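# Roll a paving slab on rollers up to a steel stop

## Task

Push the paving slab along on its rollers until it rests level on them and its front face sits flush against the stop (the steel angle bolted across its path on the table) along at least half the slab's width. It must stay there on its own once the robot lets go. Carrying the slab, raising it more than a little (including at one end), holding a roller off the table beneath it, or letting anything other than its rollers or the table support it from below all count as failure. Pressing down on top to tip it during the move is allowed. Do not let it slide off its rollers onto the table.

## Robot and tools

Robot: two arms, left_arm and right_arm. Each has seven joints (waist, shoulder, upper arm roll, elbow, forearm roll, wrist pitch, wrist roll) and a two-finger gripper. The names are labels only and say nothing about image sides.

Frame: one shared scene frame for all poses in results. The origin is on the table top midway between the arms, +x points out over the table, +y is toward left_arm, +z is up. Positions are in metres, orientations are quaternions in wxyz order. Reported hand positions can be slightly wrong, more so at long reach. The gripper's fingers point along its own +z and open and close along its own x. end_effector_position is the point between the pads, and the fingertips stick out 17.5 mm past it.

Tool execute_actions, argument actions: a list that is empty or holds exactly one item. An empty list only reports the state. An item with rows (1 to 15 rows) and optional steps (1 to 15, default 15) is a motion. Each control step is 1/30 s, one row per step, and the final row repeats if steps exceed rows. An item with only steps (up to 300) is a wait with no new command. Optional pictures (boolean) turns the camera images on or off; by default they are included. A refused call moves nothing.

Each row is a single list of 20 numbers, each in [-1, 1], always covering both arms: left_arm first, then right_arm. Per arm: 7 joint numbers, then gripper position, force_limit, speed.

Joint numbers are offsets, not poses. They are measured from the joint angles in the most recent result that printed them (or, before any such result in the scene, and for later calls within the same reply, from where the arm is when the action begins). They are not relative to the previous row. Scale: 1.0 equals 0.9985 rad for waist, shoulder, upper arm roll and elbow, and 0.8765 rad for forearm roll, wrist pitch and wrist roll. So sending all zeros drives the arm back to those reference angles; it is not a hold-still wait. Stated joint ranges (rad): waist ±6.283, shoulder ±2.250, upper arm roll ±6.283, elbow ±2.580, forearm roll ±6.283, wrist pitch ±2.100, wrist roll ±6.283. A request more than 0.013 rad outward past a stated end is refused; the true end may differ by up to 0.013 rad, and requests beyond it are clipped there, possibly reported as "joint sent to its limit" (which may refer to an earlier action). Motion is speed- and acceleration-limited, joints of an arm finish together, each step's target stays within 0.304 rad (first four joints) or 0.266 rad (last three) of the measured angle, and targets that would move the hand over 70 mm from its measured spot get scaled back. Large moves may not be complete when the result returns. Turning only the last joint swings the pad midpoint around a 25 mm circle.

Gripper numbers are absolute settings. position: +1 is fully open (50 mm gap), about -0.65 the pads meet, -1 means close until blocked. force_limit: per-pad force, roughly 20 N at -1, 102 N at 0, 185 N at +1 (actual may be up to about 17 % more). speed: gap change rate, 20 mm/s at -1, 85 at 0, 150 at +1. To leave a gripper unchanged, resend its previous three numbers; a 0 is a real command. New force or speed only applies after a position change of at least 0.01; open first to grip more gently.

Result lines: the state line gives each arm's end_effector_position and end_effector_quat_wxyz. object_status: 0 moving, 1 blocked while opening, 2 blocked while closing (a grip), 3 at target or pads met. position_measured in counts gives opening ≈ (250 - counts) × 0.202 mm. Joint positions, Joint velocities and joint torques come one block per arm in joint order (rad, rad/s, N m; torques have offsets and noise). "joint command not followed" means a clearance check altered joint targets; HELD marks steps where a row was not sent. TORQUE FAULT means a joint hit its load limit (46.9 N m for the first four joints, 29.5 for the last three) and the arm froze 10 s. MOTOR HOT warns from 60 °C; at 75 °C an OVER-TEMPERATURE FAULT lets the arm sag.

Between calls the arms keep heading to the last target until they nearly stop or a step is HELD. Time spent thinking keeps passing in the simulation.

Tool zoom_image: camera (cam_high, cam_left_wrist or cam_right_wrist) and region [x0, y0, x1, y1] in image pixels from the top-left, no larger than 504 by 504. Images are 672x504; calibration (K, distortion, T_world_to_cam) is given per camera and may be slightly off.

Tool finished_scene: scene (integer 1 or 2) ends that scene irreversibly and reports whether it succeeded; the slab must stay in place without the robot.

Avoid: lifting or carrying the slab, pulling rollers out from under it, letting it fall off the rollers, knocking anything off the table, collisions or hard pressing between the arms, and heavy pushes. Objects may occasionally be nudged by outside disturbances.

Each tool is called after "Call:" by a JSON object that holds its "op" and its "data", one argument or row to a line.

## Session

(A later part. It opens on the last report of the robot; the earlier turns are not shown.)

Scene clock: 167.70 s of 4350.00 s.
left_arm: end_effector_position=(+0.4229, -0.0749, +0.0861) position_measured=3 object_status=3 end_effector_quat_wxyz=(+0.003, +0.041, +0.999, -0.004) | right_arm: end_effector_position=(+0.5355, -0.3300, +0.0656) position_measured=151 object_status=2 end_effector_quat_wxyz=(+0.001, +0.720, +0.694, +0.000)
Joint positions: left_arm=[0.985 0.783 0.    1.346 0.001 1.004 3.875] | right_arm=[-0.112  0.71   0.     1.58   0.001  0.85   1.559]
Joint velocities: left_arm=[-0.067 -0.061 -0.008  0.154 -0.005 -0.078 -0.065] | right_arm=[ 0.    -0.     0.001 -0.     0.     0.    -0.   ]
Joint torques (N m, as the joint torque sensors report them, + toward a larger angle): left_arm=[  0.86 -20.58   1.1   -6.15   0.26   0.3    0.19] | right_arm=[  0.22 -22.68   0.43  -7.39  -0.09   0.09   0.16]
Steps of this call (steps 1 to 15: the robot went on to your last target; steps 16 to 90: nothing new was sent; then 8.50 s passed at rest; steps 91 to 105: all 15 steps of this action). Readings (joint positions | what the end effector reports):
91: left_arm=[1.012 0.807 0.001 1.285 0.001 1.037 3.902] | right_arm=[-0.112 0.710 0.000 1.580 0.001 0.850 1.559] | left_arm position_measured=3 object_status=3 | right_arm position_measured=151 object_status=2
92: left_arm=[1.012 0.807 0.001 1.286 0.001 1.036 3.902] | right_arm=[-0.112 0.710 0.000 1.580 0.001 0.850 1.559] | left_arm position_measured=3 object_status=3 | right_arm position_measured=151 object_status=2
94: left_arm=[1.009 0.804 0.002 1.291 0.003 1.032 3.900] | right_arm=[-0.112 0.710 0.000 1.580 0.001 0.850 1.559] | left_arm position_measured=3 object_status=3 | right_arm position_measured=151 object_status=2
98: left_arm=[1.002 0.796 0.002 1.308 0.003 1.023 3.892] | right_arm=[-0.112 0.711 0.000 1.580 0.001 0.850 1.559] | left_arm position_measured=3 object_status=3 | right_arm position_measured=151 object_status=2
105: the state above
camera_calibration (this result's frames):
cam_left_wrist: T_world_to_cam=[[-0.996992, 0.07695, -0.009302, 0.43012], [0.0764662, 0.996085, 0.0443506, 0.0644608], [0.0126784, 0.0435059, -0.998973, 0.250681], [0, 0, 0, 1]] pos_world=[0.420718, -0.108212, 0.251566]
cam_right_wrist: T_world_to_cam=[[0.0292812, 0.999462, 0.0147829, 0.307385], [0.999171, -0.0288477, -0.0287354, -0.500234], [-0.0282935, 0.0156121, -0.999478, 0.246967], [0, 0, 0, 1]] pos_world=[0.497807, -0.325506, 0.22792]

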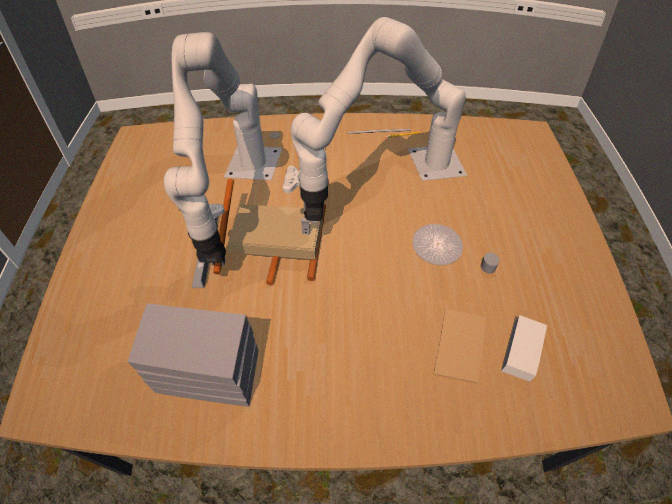

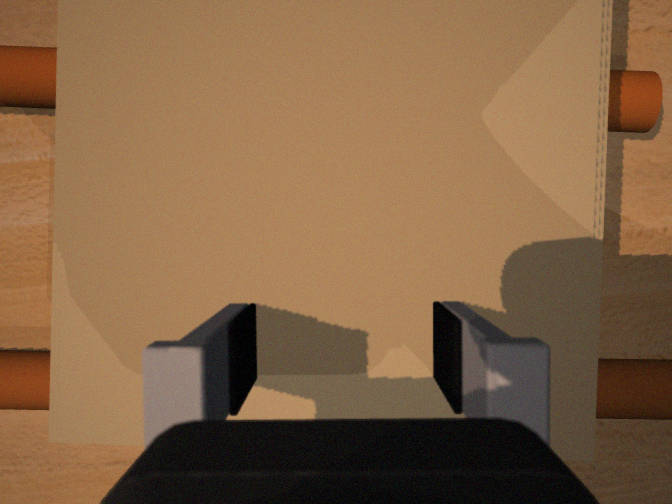

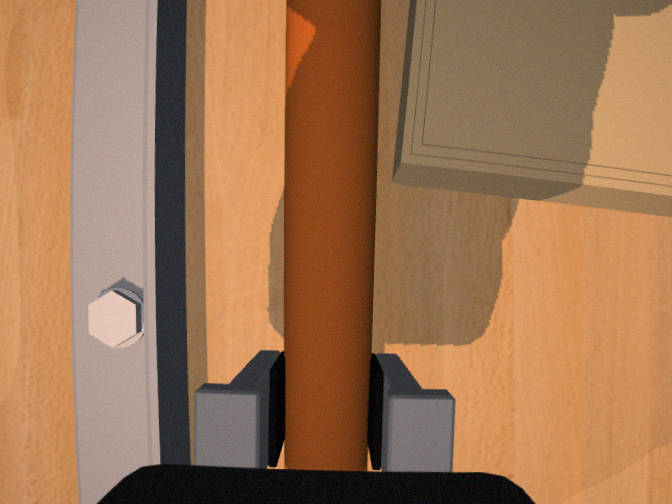

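Call:
{"op": "execute_actions", "data": {
  "actions": [
    {"rows":[[-0.005,0.004,0,0.014,0,-0.006,-0.006,1,0,0,0,0,0,0,0,0,0,-1,0,1],[-0.007,0.003,0,0.018,0,-0.008,-0.008,1,0,0,0,0,0,0,0,0,0,-1,0,1],[-0.01,0,0,0.024,0,-0.011,-0.011,1,0,0,0,0,0,0,0,0,0,-1,0,1],[-0.013,-0.003,0,0.031,0,-0.015,-0.015,1,0,0,0,0,0,0,0,0,0,-1,0,1],[-0.017,-0.006,0,0.038,0,-0.02,-0.019,1,0,0,0,0,0,0,0,0,0,-1,0,1],[-0.02,-0.01,0,0.045,0,-0.024,-0.023,1,0,0,0,0,0,0,0,0,0,-1,0,1],[-0.024,-0.013,0,0.052,0,-0.029,-0.027,1,0,0,0,0,0,0,0,0,0,-1,0,1],[-0.027,-0.017,0,0.059,0,-0.033,-0.031,1,0,0,0,0,0,0,0,0,0,-1,0,1],[-0.031,-0.02,0,0.066,0,-0.038,-0.035,1,0,0,0,0,0,0,0,0,0,-1,0,1],[-0.034,-0.024,0,0.074,0,-0.042,-0.039,1,0,0,0,0,0,0,0,0,0,-1,0,1],[-0.038,-0.027,0,0.081,0,-0.047,-0.043,1,0,0,0,0,0,0,0,0,0,-1,0,1],[-0.041,-0.031,0,0.088,0,-0.051,-0.047,1,0,0,0,0,0,0,0,0,0,-1,0,1],[-0.045,-0.034,0,0.095,0,-0.056,-0.051,1,0,0,0,0,0,0,0,0,0,-1,0,1],[-0.048,-0.038,0,0.103,0,-0.06,-0.054,1,0,0,0,0,0,0,0,0,0,-1,0,1],[-0.052,-0.041,0,0.11,0,-0.065,-0.058,1,0,0,0,0,0,0,0,0,0,-1,0,1]],"steps":15}
  ],
  "pictures": false
}}

Call:
{"op": "execute_actions", "data": {
  "actions": [
    {"rows":[[-0.008,0.003,0,0.014,0,-0.008,-0.009,1,0,0,0,0,0,0,0,0,0,-1,0,1],[-0.012,0,0,0.021,0,-0.012,-0.014,1,0,0,0,0,0,0,0,0,0,-1,0,1],[-0.017,-0.003,0,0.028,0,-0.017,-0.019,1,0,0,0,0,0,0,0,0,0,-1,0,1],[-0.021,-0.006,0,0.035,0,-0.021,-0.024,1,0,0,0,0,0,0,0,0,0,-1,0,1],[-0.025,-0.009,0,0.042,0,-0.025,-0.029,1,0,0,0,0,0,0,0,0,0,-1,0,1],[-0.03,-0.012,0,0.049,0,-0.03,-0.034,1,0,0,0,0,0,0,0,0,0,-1,0,1],[-0.034,-0.015,0,0.056,0,-0.034,-0.039,1,0,0,0,0,0,0,0,0,0,-1,0,1],[-0.038,-0.018,0,0.063,0,-0.038,-0.044,1,0,0,0,0,0,0,0,0,0,-1,0,1],[-0.043,-0.021,0,0.07,0,-0.043,-0.049,1,0,0,0,0,0,0,0,0,0,-1,0,1],[-0.047,-0.024,0,0.077,0,-0.047,-0.054,1,0,0,0,0,0,0,0,0,0,-1,0,1],[-0.051,-0.027,0,0.084,0,-0.051,-0.058,1,0,0,0,0,0,0,0,0,0,-1,0,1],[-0.056,-0.03,0,0.091,0,-0.056,-0.063,1,0,0,0,0,0,0,0,0,0,-1,0,1],[-0.06,-0.033,0,0.098,0,-0.06,-0.068,1,0,0,0,0,0,0,0,0,0,-1,0,1],[-0.063,-0.035,0,0.104,0,-0.064,-0.072,1,0,0,0,0,0,0,0,0,0,-1,0,1],[-0.065,-0.037,0,0.108,0,-0.067,-0.074,1,0,0,0,0,0,0,0,0,0,-1,0,1]],"steps":15}
  ]
}}

Scene clock: 182.87 s of 4350.00 s.
left_arm: end_effector_position=(+0.4266, -0.0425, +0.0845) position_measured=3 object_status=3 end_effector_quat_wxyz=(+0.003, +0.041, +0.999, -0.003) | right_arm: end_effector_position=(+0.5355, -0.3300, +0.0656) position_measured=151 object_status=2 end_effector_quat_wxyz=(+0.001, +0.720, +0.694, +0.000)
Joint positions: left_arm=[0.94  0.742 0.    1.438 0.001 0.955 3.831] | right_arm=[-0.112  0.71   0.     1.58   0.001  0.85   1.559]
Joint velocities: left_arm=[-0.108 -0.1   -0.002  0.215 -0.003 -0.126 -0.094] | right_arm=[-0.001  0.     0.    -0.     0.     0.    -0.   ]
Joint torques (N m, as the joint torque sensors report them, + toward a larger angle): left_arm=[  0.94 -17.91   0.53  -5.01   0.02   0.3    0.4 ] | right_arm=[ -0.05 -22.36   0.36  -7.47  -0.17  -0.13   0.01]
Steps of this call (steps 1 to 15: the robot went on to your last target; steps 16 to 90: nothing new was sent; then 11.67 s passed at rest; steps 91 to 105: all 15 steps of this action). Readings (joint positions | what the end effector reports):
91: left_arm=[0.980 0.781 0.000 1.355 0.001 0.999 3.871] | right_arm=[-0.112 0.710 0.000 1.580 0.001 0.850 1.559] | left_arm position_measured=3 object_status=3 | right_arm position_measured=151 object_status=2
92: left_arm=[0.979 0.780 0.001 1.356 0.002 0.999 3.870] | right_arm=[-0.112 0.710 0.000 1.580 0.001 0.850 1.559] | left_arm position_measured=3 object_status=3 | right_arm position_measured=151 object_status=2
94: left_arm=[0.976 0.777 0.001 1.363 0.002 0.995 3.867] | right_arm=[-0.112 0.710 0.000 1.580 0.001 0.850 1.559] | left_arm position_measured=3 object_status=3 | right_arm position_measured=151 object_status=2
98: left_arm=[0.964 0.766 0.001 1.388 0.002 0.982 3.855] | right_arm=[-0.112 0.710 0.000 1.580 0.001 0.850 1.559] | left_arm position_measured=3 object_status=3 | right_arm position_measured=151 object_status=2
105: the state above

Scene clock: 183.37 s of 4350.00 s.
left_arm: end_effector_position=(+0.4313, -0.0062, +0.0842) position_measured=3 object_status=3 end_effector_quat_wxyz=(+0.003, +0.041, +0.999, -0.004) | right_arm: end_effector_position=(+0.5355, -0.3300, +0.0656) position_measured=151 object_status=2 end_effector_quat_wxyz=(+0.001, +0.720, +0.694, +0.000)
Joint positions: left_arm=[0.881 0.698 0.001 1.531 0.003 0.904 3.771] | right_arm=[-0.112  0.71   0.     1.58   0.001  0.85   1.559]
Joint velocities: left_arm=[-0.097 -0.088 -0.009  0.178 -0.007 -0.1   -0.108] | right_arm=[ 0.    -0.    -0.001  0.     0.    -0.    -0.   ]
Joint torques (N m, as the joint torque sensors report them, + toward a larger angle): left_arm=[  0.48 -11.75  -0.23  -3.95  -0.58  -1.27   0.08] | right_arm=[  0.04 -22.25   0.31  -7.3   -0.24   0.1    0.19]
Steps of this call (steps 1 to 15: all 15 steps of this action). Readings (joint positions | what the end effector reports):
1: left_arm=[0.936 0.739 0.000 1.444 0.001 0.951 3.828] | right_arm=[-0.112 0.710 0.000 1.580 0.001 0.850 1.559] | left_arm position_measured=3 object_status=3 | right_arm position_measured=151 object_status=2
2: left_arm=[0.933 0.737 0.000 1.447 0.001 0.950 3.824] | right_arm=[-0.112 0.710 0.000 1.580 0.001 0.850 1.559] | left_arm position_measured=3 object_status=3 | right_arm position_measured=151 object_status=2
4: left_arm=[0.926 0.733 0.001 1.458 0.002 0.944 3.817] | right_arm=[-0.112 0.710 0.000 1.580 0.001 0.850 1.559] | left_arm position_measured=3 object_status=3 | right_arm position_measured=151 object_status=2
8: left_arm=[0.910 0.721 0.002 1.483 0.003 0.929 3.801] | right_arm=[-0.112 0.710 0.000 1.580 0.001 0.850 1.559] | left_arm position_measured=3 object_status=3 | right_arm position_measured=151 object_status=2
15: the state above
camera_calibration (this result's frames):
cam_left_wrist: T_world_to_cam=[[-0.996985, 0.0770558, -0.00912, 0.433184], [0.0765918, 0.996118, 0.043398, -0.00451573], [0.0124287, 0.0425687, -0.999016, 0.245815], [0, 0, 0, 1]] pos_world=[0.429169, -0.0393452, 0.24972]
cam_right_wrist: T_world_to_cam=[[0.029297, 0.999461, 0.0147823, 0.30738], [0.999171, -0.0288636, -0.028725, -0.500245], [-0.0282828, 0.0156116, -0.999478, 0.246963], [0, 0, 0, 1]] pos_world=[0.49781, -0.325508, 0.22792]

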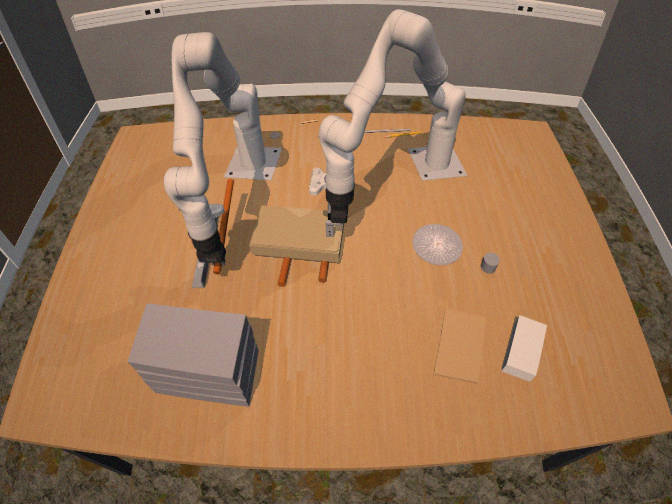

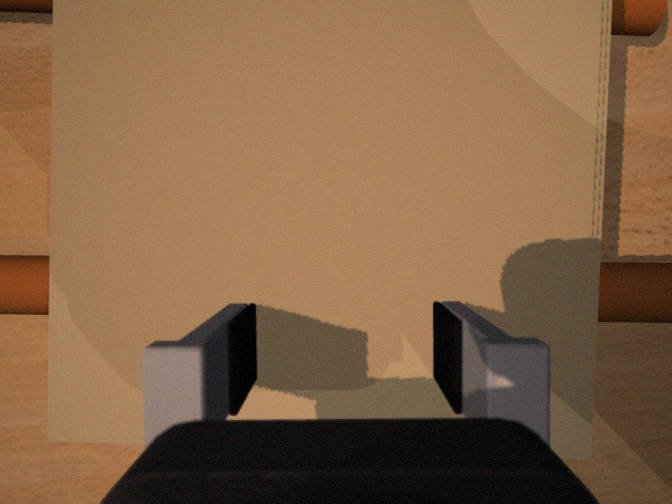

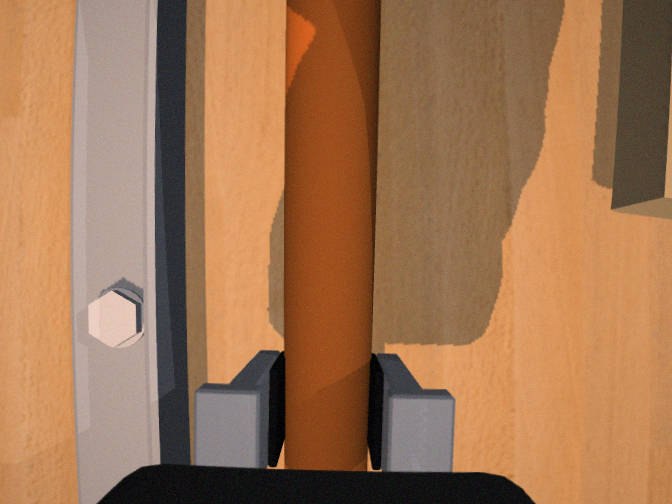

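Call:
{"op": "execute_actions", "data": {
  "actions": [
    {"rows":[[-0.01,-0.043,0,-0.006,0,0.075,-0.009,1,0,0,-0.151,0,0,0,0,0,-0.173,-1,0,1],[-0.01,-0.043,0,-0.006,0,0.075,-0.009,1,0,0,-0.151,0,0,0,0,0,-0.173,-1,0,1],[-0.01,-0.043,0,-0.006,0,0.075,-0.009,1,0,0,-0.151,0,0,0,0,0,-0.173,-1,0,1],[-0.01,-0.043,0,-0.006,0,0.075,-0.009,1,0,0,-0.151,0,0,0,0,0,-0.173,-1,0,1],[-0.01,-0.043,0,-0.006,0,0.075,-0.009,1,0,0,-0.151,0,0,0,0,0,-0.173,-1,0,1],[-0.098,-0.112,0,0.1,0,0.023,-0.11,1,0,0,-0.151,0,0,0,0,0,-0.173,-1,0,1]],"steps":15}
  ],
  "pictures": false
}}

Call:
{"op": "execute_actions", "data": {
  "actions": [
    {"steps":5}
  ]
}}

Scene clock: 190.87 s of 4350.00 s.
left_arm: end_effector_position=(+0.4335, +0.0542, +0.1140) position_measured=3 object_status=3 end_effector_quat_wxyz=(-0.001, +0.042, +0.999, +0.000) | right_arm: end_effector_position=(+0.5356, -0.2540, +0.0656) position_measured=151 object_status=2 end_effector_quat_wxyz=(+0.001, +0.721, +0.692, +0.000)
Joint positions: left_arm=[ 0.787  0.59  -0.001  1.629  0.002  0.925  3.675] | right_arm=[-0.261  0.71   0.     1.58   0.001  0.85   1.407]
Joint velocities: left_arm=[-0.015 -0.008  0.034  0.037  0.019 -0.022 -0.015] | right_arm=[-0.016 -0.     0.004  0.001 -0.     0.     0.   ]
Joint torques (N m, as the joint torque sensors report them, + toward a larger angle): left_arm=[  1.23 -20.73   1.1   -8.75   0.32  -0.18   0.04] | right_arm=[ -0.31 -22.31   0.28  -6.98   0.01  -0.01  -0.02]
Steps of this call (steps 1 to 30: the robot went on to your last target; steps 31 to 90: nothing new was sent; then 4.00 s passed at rest; steps 91 to 105: all 15 steps of this action). Readings (joint positions | what the end effector reports):
91: left_arm=[0.875 0.692 0.002 1.541 0.003 0.898 3.766] | right_arm=[-0.113 0.710 0.001 1.580 0.001 0.850 1.558] | left_arm position_measured=3 object_status=3 | right_arm position_measured=151 object_status=2
92: left_arm=[0.875 0.688 0.001 1.540 0.002 0.905 3.766] | right_arm=[-0.120 0.710 0.002 1.580 0.001 0.850 1.553] | left_arm position_measured=3 object_status=3 | right_arm position_measured=151 object_status=2
94: left_arm=[0.873 0.667 0.001 1.533 0.002 0.940 3.765] | right_arm=[-0.149 0.710 0.004 1.580 0.002 0.850 1.527] | left_arm position_measured=3 object_status=3 | right_arm position_measured=151 object_status=2
98: left_arm=[0.855 0.633 0.004 1.539 0.004 0.963 3.751] | right_arm=[-0.237 0.710 -0.002 1.580 -0.001 0.850 1.433] | left_arm position_measured=3 object_status=3 | right_arm position_measured=151 object_status=2
105: the state above

Scene clock: 191.03 s of 4350.00 s.
left_arm: end_effector_position=(+0.4333, +0.0541, +0.1148) position_measured=3 object_status=3 end_effector_quat_wxyz=(-0.001, +0.041, +0.999, -0.001) | right_arm: end_effector_position=(+0.5355, -0.2531, +0.0656) position_measured=151 object_status=2 end_effector_quat_wxyz=(+0.001, +0.721, +0.693, +0.000)
Joint positions: left_arm=[0.784 0.587 0.002 1.631 0.003 0.924 3.675] | right_arm=[-0.262  0.71   0.     1.58   0.001  0.85   1.407]
Joint velocities: left_arm=[-0.01  -0.008 -0.001  0.001 -0.    -0.    -0.   ] | right_arm=[-0.004 -0.    -0.     0.     0.    -0.     0.   ]
Joint torques (N m, as the joint torque sensors report them, + toward a larger angle): left_arm=[  0.29 -20.17   0.26  -7.78  -0.18  -0.41   0.28] | right_arm=[ -0.12 -22.49   0.17  -7.44   0.     0.05   0.28]
Steps of this call (steps 1 to 5: the robot went on to your last target). Readings (joint positions | what the end effector reports):
1: left_arm=[0.786 0.589 0.000 1.630 0.002 0.924 3.675] | right_arm=[-0.261 0.710 0.000 1.580 0.001 0.850 1.407] | left_arm position_measured=3 object_status=3 | right_arm position_measured=151 object_status=2
2: left_arm=[0.786 0.588 0.001 1.630 0.002 0.924 3.675] | right_arm=[-0.262 0.710 0.000 1.580 0.001 0.850 1.407] | left_arm position_measured=3 object_status=3 | right_arm position_measured=151 object_status=2
4: left_arm=[0.785 0.587 0.002 1.630 0.003 0.924 3.675] | right_arm=[-0.262 0.710 0.000 1.580 0.001 0.850 1.407] | left_arm position_measured=3 object_status=3 | right_arm position_measured=151 object_status=2
5: the state above
camera_calibration (this result's frames):
cam_left_wrist: T_world_to_cam=[[-0.997037, 0.076891, -0.00223775, 0.430072], [0.0766917, 0.995868, 0.0486384, -0.0666736], [0.00596836, 0.0483226, -0.998814, 0.276292], [0, 0, 0, 1]] pos_world=[0.432262, 0.0199782, 0.280169]
cam_right_wrist: T_world_to_cam=[[0.030568, 0.99942, 0.0150331, 0.229764], [0.999135, -0.0301283, -0.0286559, -0.49833], [-0.0281864, 0.015896, -0.999476, 0.245778], [0, 0, 0, 1]] pos_world=[0.497803, -0.248551, 0.227915]

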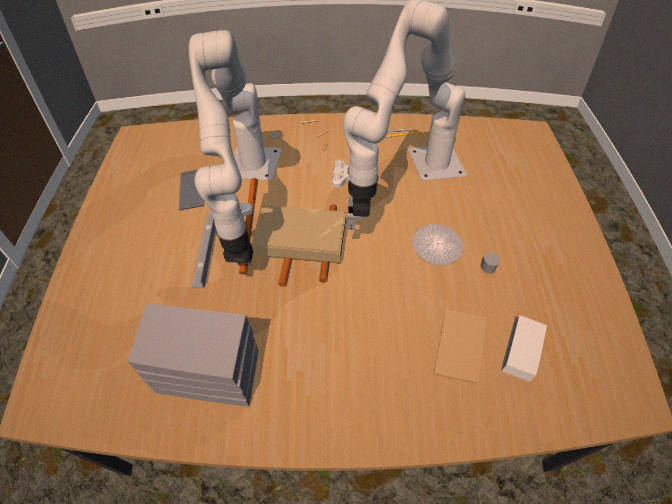

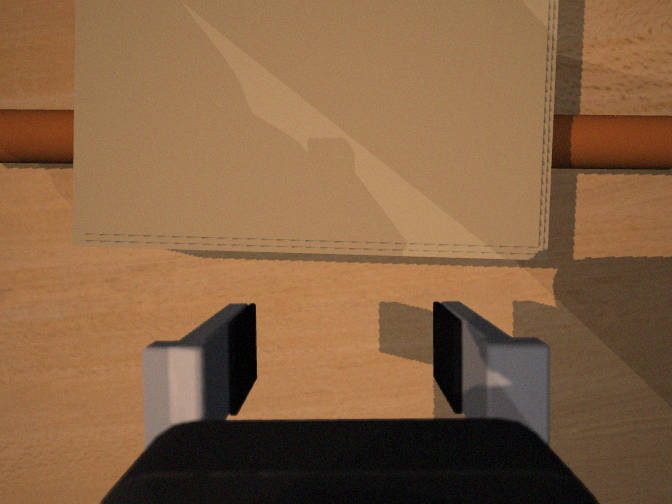

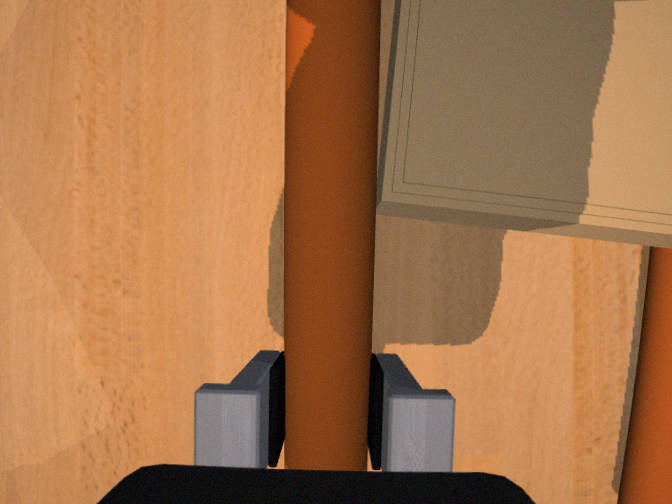

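Call:
{"op": "execute_actions", "data": {
  "actions": []
}}

Scene clock: 196.33 s of 4350.00 s.
left_arm: end_effector_position=(+0.4338, +0.0545, +0.1152) position_measured=3 object_status=3 end_effector_quat_wxyz=(-0.000, +0.041, +0.999, -0.001) | right_arm: end_effector_position=(+0.5355, -0.2529, +0.0656) position_measured=151 object_status=2 end_effector_quat_wxyz=(+0.001, +0.721, +0.693, +0.000)
Joint positions: left_arm=[0.783 0.586 0.001 1.631 0.003 0.924 3.675] | right_arm=[-0.263  0.71   0.     1.58   0.001  0.85   1.407]
Joint velocities: left_arm=[ 0.    -0.     0.    -0.    -0.     0.    -0.001] | right_arm=[-0.  0.  0. -0. -0.  0. -0.]
Joint torques (N m, as the joint torque sensors report them, + toward a larger angle): left_arm=[  0.16 -19.89   0.82  -8.     0.    -0.08   0.03] | right_arm=[ -0.04 -22.51   0.4   -7.26  -0.14   0.15   0.06]
Steps of this call (steps 1 to 15: the robot went on to your last target; steps 16 to 90: nothing new was sent; then 2.30 s passed at rest). Readings (joint positions | what the end effector reports):
1: left_arm=[0.784 0.587 0.001 1.631 0.002 0.924 3.675] | right_arm=[-0.262 0.710 0.000 1.580 0.001 0.850 1.407] | left_arm position_measured=3 object_status=3 | right_arm position_measured=151 object_status=2
2: left_arm=[0.784 0.587 0.001 1.631 0.002 0.924 3.675] | right_arm=[-0.263 0.710 0.000 1.580 0.001 0.850 1.407] | left_arm position_measured=3 object_status=3 | right_arm position_measured=151 object_status=2
4: left_arm=[0.784 0.586 0.001 1.631 0.002 0.924 3.675] | right_arm=[-0.263 0.710 0.000 1.580 0.001 0.850 1.407] | left_arm position_measured=3 object_status=3 | right_arm position_measured=151 object_status=2
8: left_arm=[0.783 0.586 0.001 1.631 0.002 0.924 3.675] | right_arm=[-0.263 0.710 0.000 1.580 0.001 0.850 1.407] | left_arm position_measured=3 object_status=3 | right_arm position_measured=151 object_status=2
90: the state above
All arms were judged still, so your last target was given up. Only a new action makes them travel on or press farther. Fingers that are still opening or closing keep moving.
camera_calibration (this result's frames):
cam_left_wrist: T_world_to_cam=[[-0.997119, 0.0758002, -0.00289274, 0.430647], [0.0755729, 0.995971, 0.0482739, -0.0665719], [0.00654026, 0.0479162, -0.99883, 0.276437], [0, 0, 0, 1]] pos_world=[0.432629, 0.0204148, 0.280573]
cam_right_wrist: T_world_to_cam=[[0.0301654, 0.999433, 0.0149731, 0.229816], [0.999148, -0.0297276, -0.028645, -0.498217], [-0.0281836, 0.0158244, -0.999477, 0.245758], [0, 0, 0, 1]] pos_world=[0.497786, -0.248386, 0.227917]

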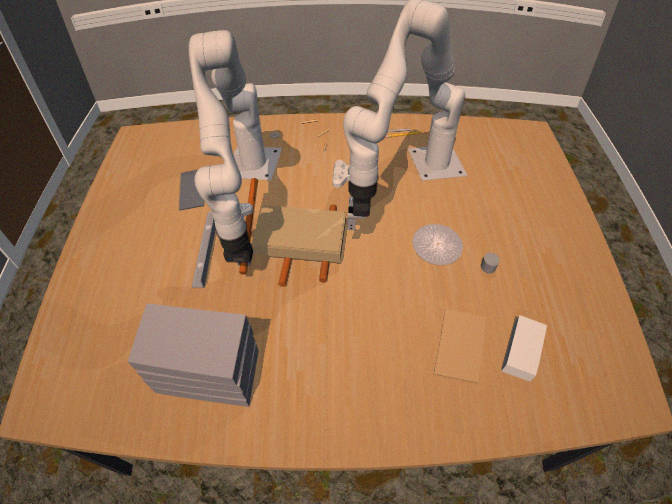

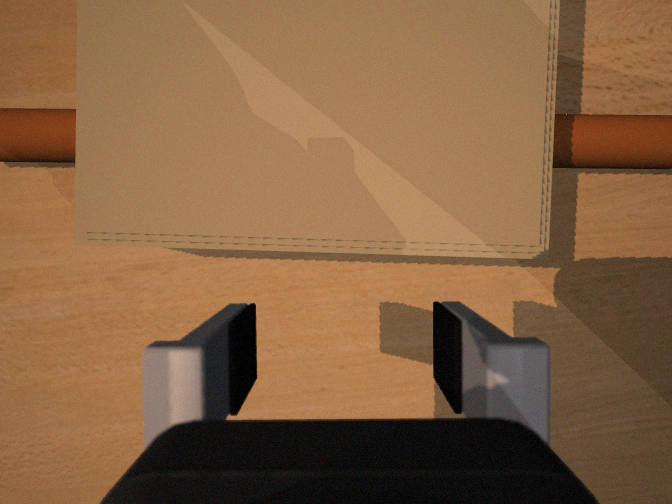

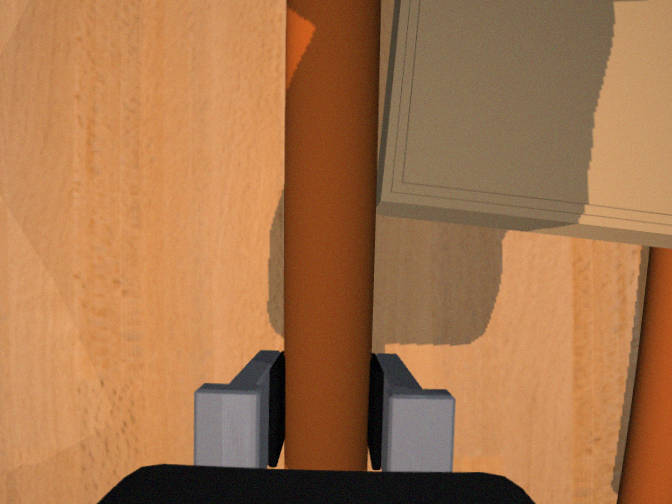

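Call:
{"op": "execute_actions", "data": {
  "actions": [
    {"rows":[[0,0,0,0,0,0,0,1,0,0, 0.006,0,0,0,0,0,0.007,-1,0,1],[0,0,0,0,0,0,0,1,0,0, 0.012,0,0,0,0,0,0.014,-1,0,1],[0,0,0,0,0,0,0,1,0,0, 0.012,0.01,0,0.004,0,-0.016,0.014,-1,0,1],[0,0,0,0,0,0,0,1,0,0, 0.012,0.02,0,0.008,0,-0.032,0.014,-1,0,1],[0,0,0,0,0,0,0,1,0,0, 0.012,0.03,0,0.012,0,-0.048,0.014,-1,0,1],[0,0,0,0,0,0,0,1,0,0, 0.012,0.04,0,0.017,0,-0.064,0.014,-1,0,1],[0,0,0,0,0,0,0,1,0,0, 0.012,0.05,0,0.021,0,-0.08,0.014,-1,0,1],[0,0,0,0,0,0,0,1,0,0, 0.012,0.06,0,0.025,0,-0.096,0.014,-1,0,1],[0,0,0,0,0,0,0,1,0,0, 0.012,0.068,0,0.028,0,-0.109,0.014,-1,0,1]],"steps":15}
  ]
}}

Scene clock: 200.10 s of 4350.00 s.
left_arm: end_effector_position=(+0.4338, +0.0545, +0.1152) position_measured=3 object_status=3 end_effector_quat_wxyz=(-0.000, +0.041, +0.999, -0.001) | right_arm: end_effector_position=(+0.5390, -0.2587, +0.0283) position_measured=151 object_status=2 end_effector_quat_wxyz=(+0.003, +0.721, +0.693, +0.004)
Joint positions: left_arm=[0.783 0.586 0.001 1.631 0.003 0.924 3.675] | right_arm=[-0.251  0.772  0.     1.605  0.001  0.754  1.419]
Joint velocities: left_arm=[ 0.    -0.     0.    -0.     0.001 -0.     0.   ] | right_arm=[ 0.     0.009  0.    -0.002  0.    -0.006 -0.   ]
Joint torques (N m, as the joint torque sensors report them, + toward a larger angle): left_arm=[  0.18 -19.93   0.44  -7.69  -0.14  -0.08   0.  ] | right_arm=[  0.14 -17.92   0.19  -4.68  -0.2   -0.34   0.23]
Steps of this call (steps 1 to 90: nothing new was sent; then 0.27 s passed at rest; steps 91 to 105: all 15 steps of this action). Readings (joint positions | what the end effector reports):
91: left_arm=[0.783 0.586 0.001 1.631 0.003 0.924 3.675] | right_arm=[-0.262 0.710 -0.000 1.580 0.000 0.850 1.408] | left_arm position_measured=3 object_status=3 | right_arm position_measured=151 object_status=2
92: left_arm=[0.783 0.586 0.001 1.631 0.003 0.924 3.675] | right_arm=[-0.258 0.710 -0.001 1.580 0.000 0.850 1.411] | left_arm position_measured=3 object_status=3 | right_arm position_measured=151 object_status=2
94: left_arm=[0.783 0.586 0.001 1.631 0.003 0.924 3.675] | right_arm=[-0.252 0.716 0.001 1.581 0.001 0.844 1.417] | left_arm position_measured=3 object_status=3 | right_arm position_measured=151 object_status=2
98: left_arm=[0.783 0.586 0.001 1.631 0.003 0.924 3.675] | right_arm=[-0.251 0.750 0.000 1.596 0.001 0.796 1.419] | left_arm position_measured=3 object_status=3 | right_arm position_measured=151 object_status=2
105: the state above
camera_calibration (this result's frames):
cam_left_wrist: T_world_to_cam=[[-0.997119, 0.0758002, -0.0028956, 0.430648], [0.0755728, 0.995971, 0.0482719, -0.0665706], [0.00654296, 0.047914, -0.99883, 0.276436], [0, 0, 0, 1]] pos_world=[0.43263, 0.020414, 0.280573]
cam_right_wrist: T_world_to_cam=[[0.0297028, 0.999429, 0.0161291, 0.236289], [0.999369, -0.0293792, -0.0199405, -0.503237], [-0.0194553, 0.0167113, -0.999671, 0.204201], [0, 0, 0, 1]] pos_world=[0.499874, -0.254351, 0.190288]

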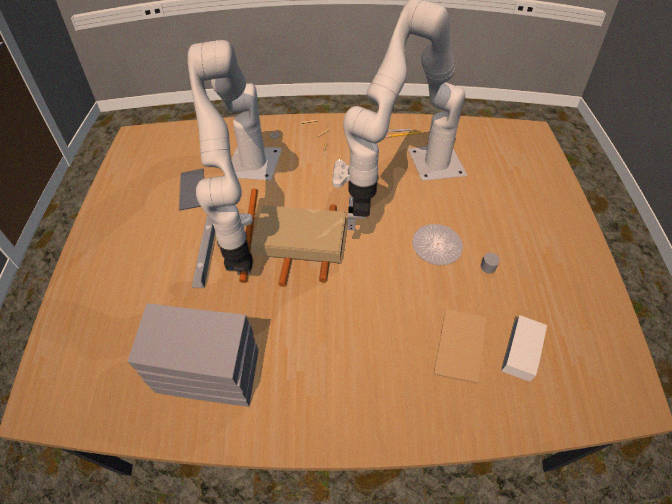

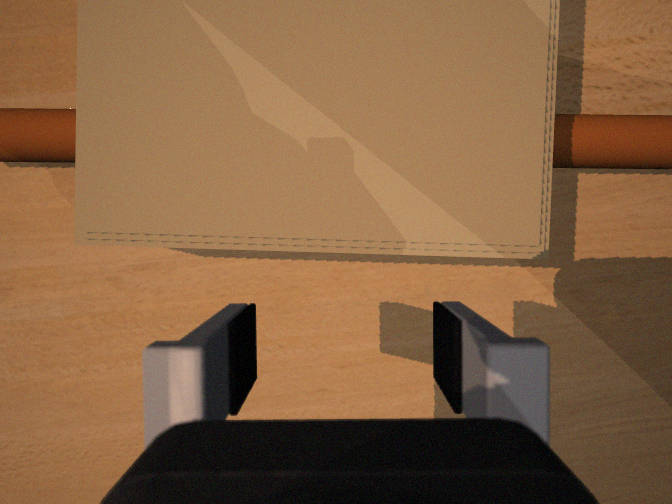

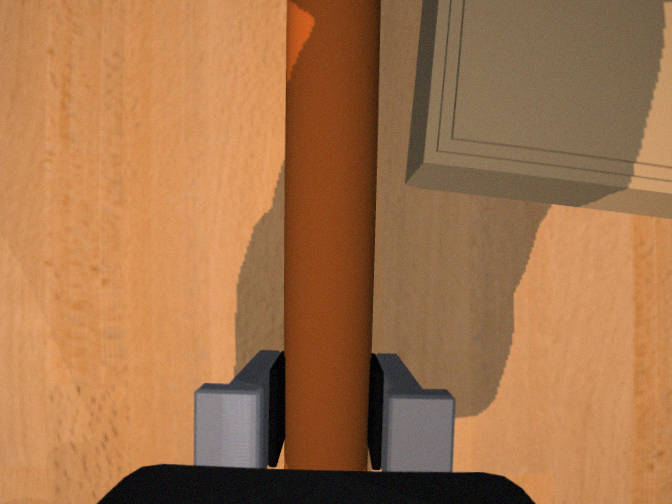

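Call:
{"op": "execute_actions", "data": {
  "actions": [
    {"rows":[[0,0,0,0,0,0,0,1,0,0, 0,0,0,0,0,0,0,1,0,1]],"steps":12}
  ]
}}

Scene clock: 204.93 s of 4350.00 s.
left_arm: end_effector_position=(+0.4338, +0.0545, +0.1152) position_measured=3 object_status=3 end_effector_quat_wxyz=(-0.000, +0.041, +0.999, -0.001) | right_arm: end_effector_position=(+0.5390, -0.2587, +0.0284) position_measured=3 object_status=0 end_effector_quat_wxyz=(+0.003, +0.721, +0.693, +0.004)
Joint positions: left_arm=[0.783 0.586 0.001 1.631 0.003 0.924 3.675] | right_arm=[-0.251  0.772  0.     1.605  0.001  0.754  1.419]
Joint velocities: left_arm=[ 0.     0.    -0.     0.    -0.     0.001  0.   ] | right_arm=[-0.001  0.001 -0.001  0.     0.     0.    -0.   ]
Joint torques (N m, as the joint torque sensors report them, + toward a larger angle): left_arm=[  0.4  -20.15   0.47  -8.02   0.01  -0.36   0.  ] | right_arm=[ -0.05 -22.46   0.46  -6.68  -0.27   0.07   0.15]
Steps of this call (steps 1 to 15: the robot went on to your last target; steps 16 to 90: nothing new was sent; then 1.43 s passed at rest; steps 91 to 102: all 12 steps of this action). Readings (joint positions | what the end effector reports):
91: left_arm=[0.783 0.586 0.001 1.631 0.003 0.924 3.675] | right_arm=[-0.251 0.771 0.000 1.605 0.001 0.754 1.419] | left_arm position_measured=3 object_status=3 | right_arm position_measured=133 object_status=0
92: left_arm=[0.783 0.586 0.001 1.631 0.003 0.924 3.675] | right_arm=[-0.251 0.769 0.000 1.605 0.001 0.754 1.419] | left_arm position_measured=3 object_status=3 | right_arm position_measured=109 object_status=0
94: left_arm=[0.783 0.586 0.001 1.631 0.003 0.924 3.675] | right_arm=[-0.251 0.770 0.000 1.605 0.001 0.754 1.419] | left_arm position_measured=3 object_status=3 | right_arm position_measured=59 object_status=0
98: left_arm=[0.783 0.586 0.001 1.631 0.003 0.924 3.675] | right_arm=[-0.251 0.771 0.000 1.605 0.001 0.754 1.419] | left_arm position_measured=3 object_status=3 | right_arm position_measured=3 object_status=0
102: the state above
camera_calibration (this result's frames):
cam_left_wrist: T_world_to_cam=[[-0.997119, 0.0758001, -0.00289856, 0.43065], [0.0755725, 0.995971, 0.0482701, -0.0665693], [0.00654576, 0.0479119, -0.99883, 0.276436], [0, 0, 0, 1]] pos_world=[0.432631, 0.0204132, 0.280574]
cam_right_wrist: T_world_to_cam=[[0.029701, 0.999428, 0.0161453, 0.236285], [0.999372, -0.029379, -0.019831, -0.503263], [-0.0193453, 0.0167242, -0.999673, 0.204205], [0, 0, 0, 1]] pos_world=[0.499879, -0.254351, 0.190343]

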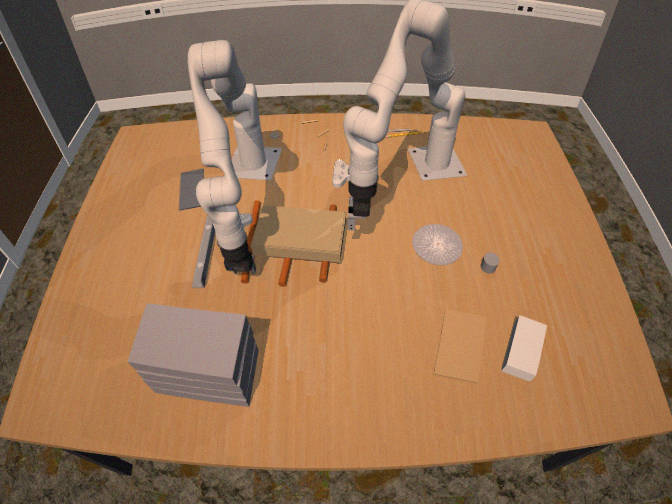

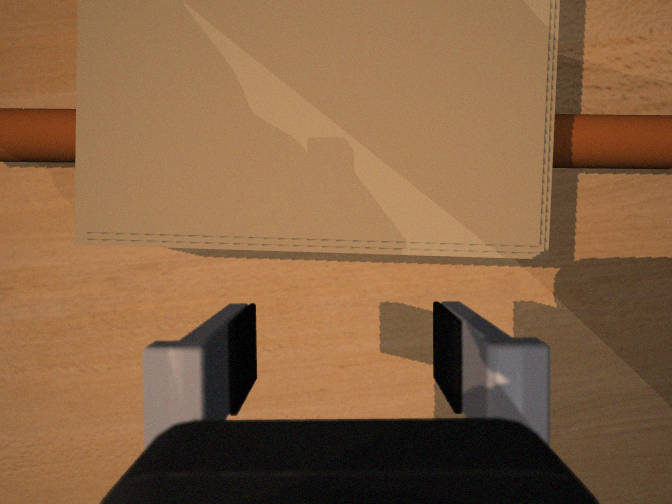

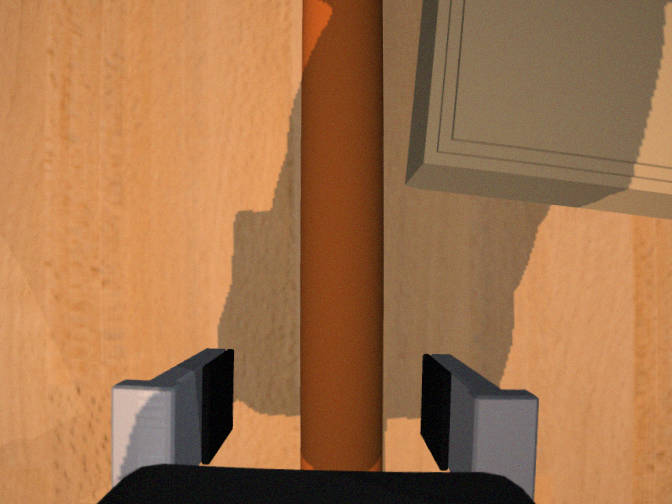

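Call:
{"op": "execute_actions", "data": {
  "actions": [
    {"rows":[[0,0.02,0,0.012,0,-0.036,0,1,0,0, 0,-0.08,0,0,0,0.09,0,1,0,1],[0,0.04,0,0.024,0,-0.072,0,1,0,0, 0,-0.16,0,0,0,0.18,0,1,0,1],[0,0.06,0,0.036,0,-0.108,0,1,0,0, 0.02,-0.24,0,0.02,0,0.26,0.03,1,0,1],[0,0.08,0,0.05,0,-0.146,0,1,0,0, 0.04,-0.32,0,0.04,0,0.33,0.07,1,0,1],[0,0.098,0,0.061,0,-0.182,0,1,0,0, 0.067,-0.437,0,0.061,0,0.441,0.127,1,0,1]],"steps":15}
  ]
}}

Scene clock: 208.33 s of 4350.00 s.
left_arm: end_effector_position=(+0.4342, +0.0542, +0.0539) position_measured=3 object_status=3 end_effector_quat_wxyz=(+0.000, +0.040, +0.999, -0.002) | right_arm: end_effector_position=(+0.4766, -0.2893, +0.1850) position_measured=3 object_status=3 end_effector_quat_wxyz=(+0.002, +0.709, +0.705, +0.002)
Joint positions: left_arm=[0.783 0.683 0.001 1.692 0.003 0.764 3.675] | right_arm=[-0.201  0.425  0.     1.65   0.001  1.06   1.502]
Joint velocities: left_arm=[ 0.     0.008 -0.001  0.001 -0.    -0.     0.001] | right_arm=[ 0.152 -0.823  0.005  0.14   0.002  0.754  0.269]
Joint torques (N m, as the joint torque sensors report them, + toward a larger angle): left_arm=[  0.4  -20.32   0.57  -7.07  -0.01  -0.15   0.12] | right_arm=[ -0.25 -17.21   0.53  -8.17   0.15   0.02   0.3 ]
Steps of this call (steps 1 to 15: the robot went on to your last target; steps 16 to 87: nothing new was sent; steps 88 to 102: all 15 steps of this action). Readings (joint positions | what the end effector reports):
88: left_arm=[0.783 0.587 0.001 1.631 0.003 0.922 3.675] | right_arm=[-0.251 0.770 0.000 1.606 0.001 0.755 1.419] | left_arm position_measured=3 object_status=3 | right_arm position_measured=3 object_status=3
89: left_arm=[0.783 0.593 0.002 1.634 0.003 0.914 3.675] | right_arm=[-0.251 0.764 0.000 1.606 0.001 0.760 1.419] | left_arm position_measured=3 object_status=3 | right_arm position_measured=3 object_status=3
91: left_arm=[0.783 0.620 0.002 1.649 0.003 0.874 3.675] | right_arm=[-0.251 0.734 0.000 1.607 0.001 0.786 1.419] | left_arm position_measured=3 object_status=3 | right_arm position_measured=3 object_status=3
95: left_arm=[0.783 0.676 0.001 1.687 0.002 0.778 3.675] | right_arm=[-0.239 0.625 -0.001 1.615 0.000 0.881 1.435] | left_arm position_measured=3 object_status=3 | right_arm position_measured=3 object_status=3
102: the state above
camera_calibration (this result's frames):
cam_left_wrist: T_world_to_cam=[[-0.997143, 0.075409, -0.00431946, 0.431044], [0.0751193, 0.996038, 0.0475867, -0.0631687], [0.00789082, 0.0471263, -0.998858, 0.214665], [0, 0, 0, 1]] pos_world=[0.432864, 0.0202974, 0.219288]
cam_right_wrist: T_world_to_cam=[[-0.002144, 0.999883, 0.0151153, 0.281687], [0.999714, 0.00250328, -0.0237906, -0.428856], [-0.0238257, 0.01506, -0.999603, 0.361697], [0, 0, 0, 1]] pos_world=[0.437955, -0.286028, 0.347093]

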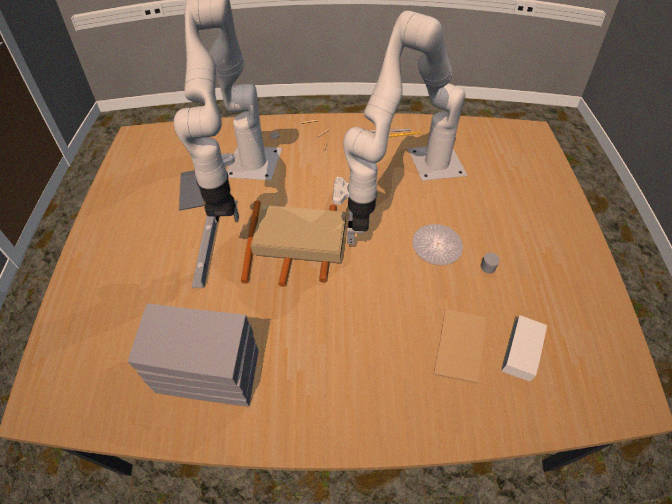

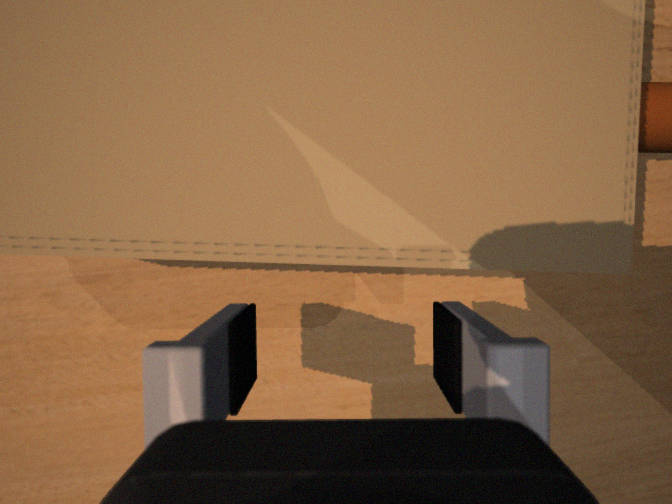

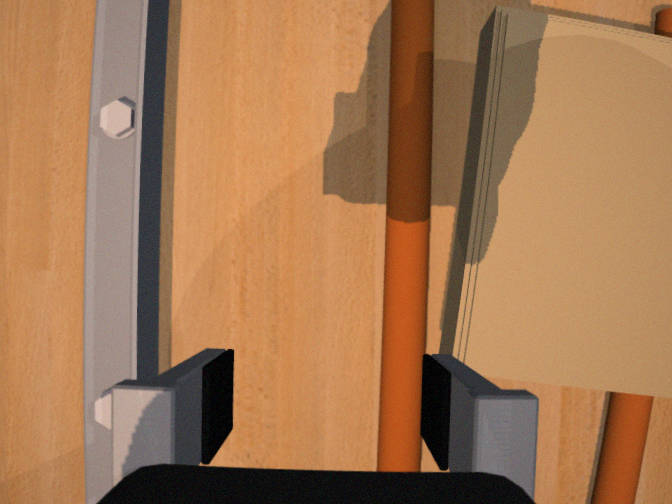

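Call:
{"op": "execute_actions", "data": {
  "actions": [
    {"rows":[[0.008,0.005,0,-0.01,0,0.006,0.009,1,0,0, 0,0,0,0,0,0,0,1,0,1],[0.016,0.009,0,-0.02,0,0.013,0.018,1,0,0, 0,0,0,0,0,0,0,1,0,1],[0.022,0.013,0,-0.028,0,0.018,0.025,1,0,0, 0,0,0,0,0,0,0,1,0,1],[0.027,0.016,0,-0.035,0,0.022,0.031,1,0,0, 0,0,0,0,0,0,0,1,0,1],[0.031,0.018,0,-0.041,0,0.026,0.036,1,0,0, 0,0,0,0,0,0,0,1,0,1],[0.035,0.021,0,-0.046,0,0.029,0.04,1,0,0, 0,0,0,0,0,0,0,1,0,1],[0.039,0.023,0,-0.051,0,0.032,0.045,1,0,0, 0,0,0,0,0,0,0,1,0,1],[0.043,0.025,0,-0.056,0,0.035,0.049,1,0,0, 0,0,0,0,0,0,0,1,0,1],[0.047,0.028,0,-0.061,0,0.038,0.054,1,0,0, 0,0,0,0,0,0,0,1,0,1],[0.051,0.03,0,-0.066,0,0.042,0.058,1,0,0, 0,0,0,0,0,0,0,1,0,1],[0.055,0.032,0,-0.071,0,0.045,0.063,1,0,0, 0,0,0,0,0,0,0,1,0,1],[0.059,0.035,0,-0.077,0,0.048,0.067,1,0,0, 0,0,0,0,0,0,0,1,0,1],[0.063,0.037,0,-0.082,0,0.051,0.072,1,0,0, 0,0,0,0,0,0,0,1,0,1],[0.067,0.039,0,-0.087,0,0.055,0.076,1,0,0, 0,0,0,0,0,0,0,1,0,1]],"steps":15}
  ]
}}

Scene clock: 214.33 s of 4350.00 s.
left_arm: end_effector_position=(+0.4315, +0.0170, +0.0540) position_measured=3 object_status=3 end_effector_quat_wxyz=(+0.000, +0.040, +0.999, -0.002) | right_arm: end_effector_position=(+0.4767, -0.2894, +0.1853) position_measured=3 object_status=3 end_effector_quat_wxyz=(+0.003, +0.710, +0.705, +0.002)
Joint positions: left_arm=[0.846 0.72  0.002 1.609 0.003 0.81  3.738] | right_arm=[-0.2    0.424  0.     1.65   0.001  1.06   1.502]
Joint velocities: left_arm=[ 0.081  0.041  0.015 -0.116  0.008  0.065  0.091] | right_arm=[-0.002  0.008 -0.    -0.    -0.     0.    -0.   ]
Joint torques (N m, as the joint torque sensors report them, + toward a larger angle): left_arm=[ -0.85 -21.94  -0.41  -7.07   0.09   0.01  -0.13] | right_arm=[ -0.42 -17.85   0.07  -8.53  -0.2    0.03   0.24]
Steps of this call (steps 1 to 30: the robot went on to your last target; steps 31 to 90: nothing new was sent; then 2.50 s passed at rest; steps 91 to 105: all 15 steps of this action). Readings (joint positions | what the end effector reports):
91: left_arm=[0.784 0.685 0.001 1.691 0.002 0.765 3.676] | right_arm=[-0.184 0.337 0.000 1.666 0.001 1.140 1.530] | left_arm position_measured=3 object_status=3 | right_arm position_measured=3 object_status=3
92: left_arm=[0.789 0.687 0.000 1.686 0.002 0.767 3.679] | right_arm=[-0.185 0.343 0.001 1.665 0.001 1.136 1.529] | left_arm position_measured=3 object_status=3 | right_arm position_measured=3 object_status=3
94: left_arm=[0.800 0.694 0.001 1.672 0.002 0.775 3.690] | right_arm=[-0.191 0.373 0.001 1.660 0.001 1.113 1.520] | left_arm position_measured=3 object_status=3 | right_arm position_measured=3 object_status=3
98: left_arm=[0.818 0.705 0.000 1.646 0.002 0.791 3.711] | right_arm=[-0.200 0.420 -0.000 1.651 0.000 1.061 1.502] | left_arm position_measured=3 object_status=3 | right_arm position_measured=3 object_status=3
105: the state above
camera_calibration (this result's frames):
cam_left_wrist: T_world_to_cam=[[-0.99716, 0.0752018, -0.00397867, 0.431138], [0.0749303, 0.996065, 0.0473272, -0.0257691], [0.0075221, 0.0468946, -0.998872, 0.216711], [0, 0, 0, 1]] pos_world=[0.430215, -0.0169172, 0.219401]
cam_right_wrist: T_world_to_cam=[[-0.00199514, 0.999883, 0.0151648, 0.281666], [0.999733, 0.0023433, -0.0229751, -0.42912], [-0.0230079, 0.015115, -0.999621, 0.361682], [0, 0, 0, 1]] pos_world=[0.43789, -0.286094, 0.347414]

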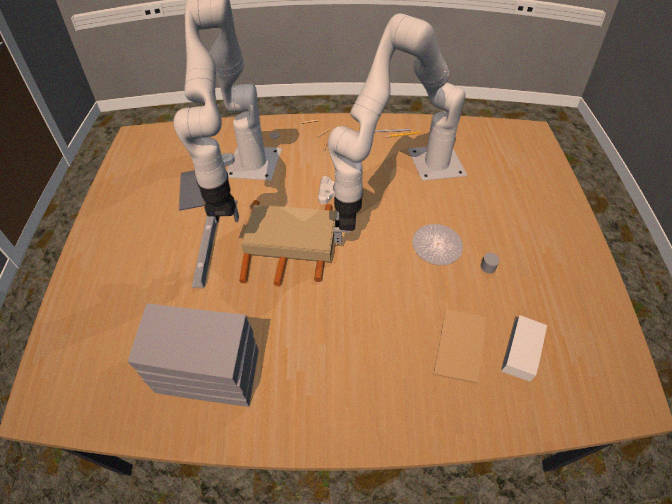

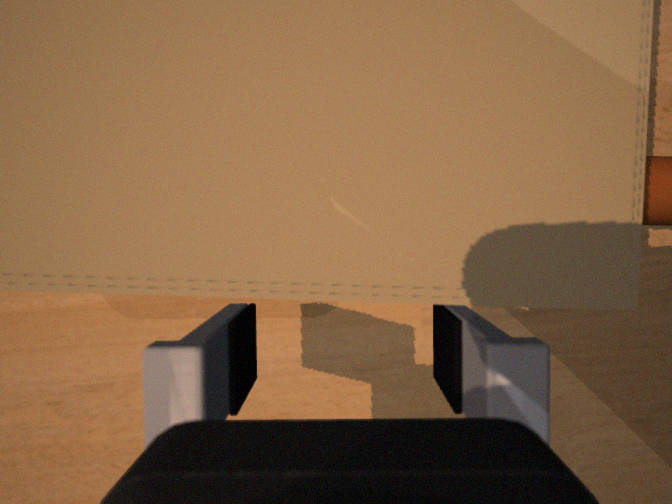

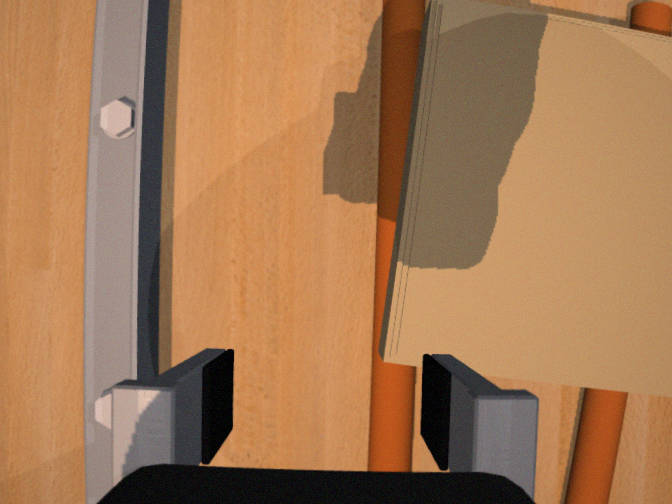

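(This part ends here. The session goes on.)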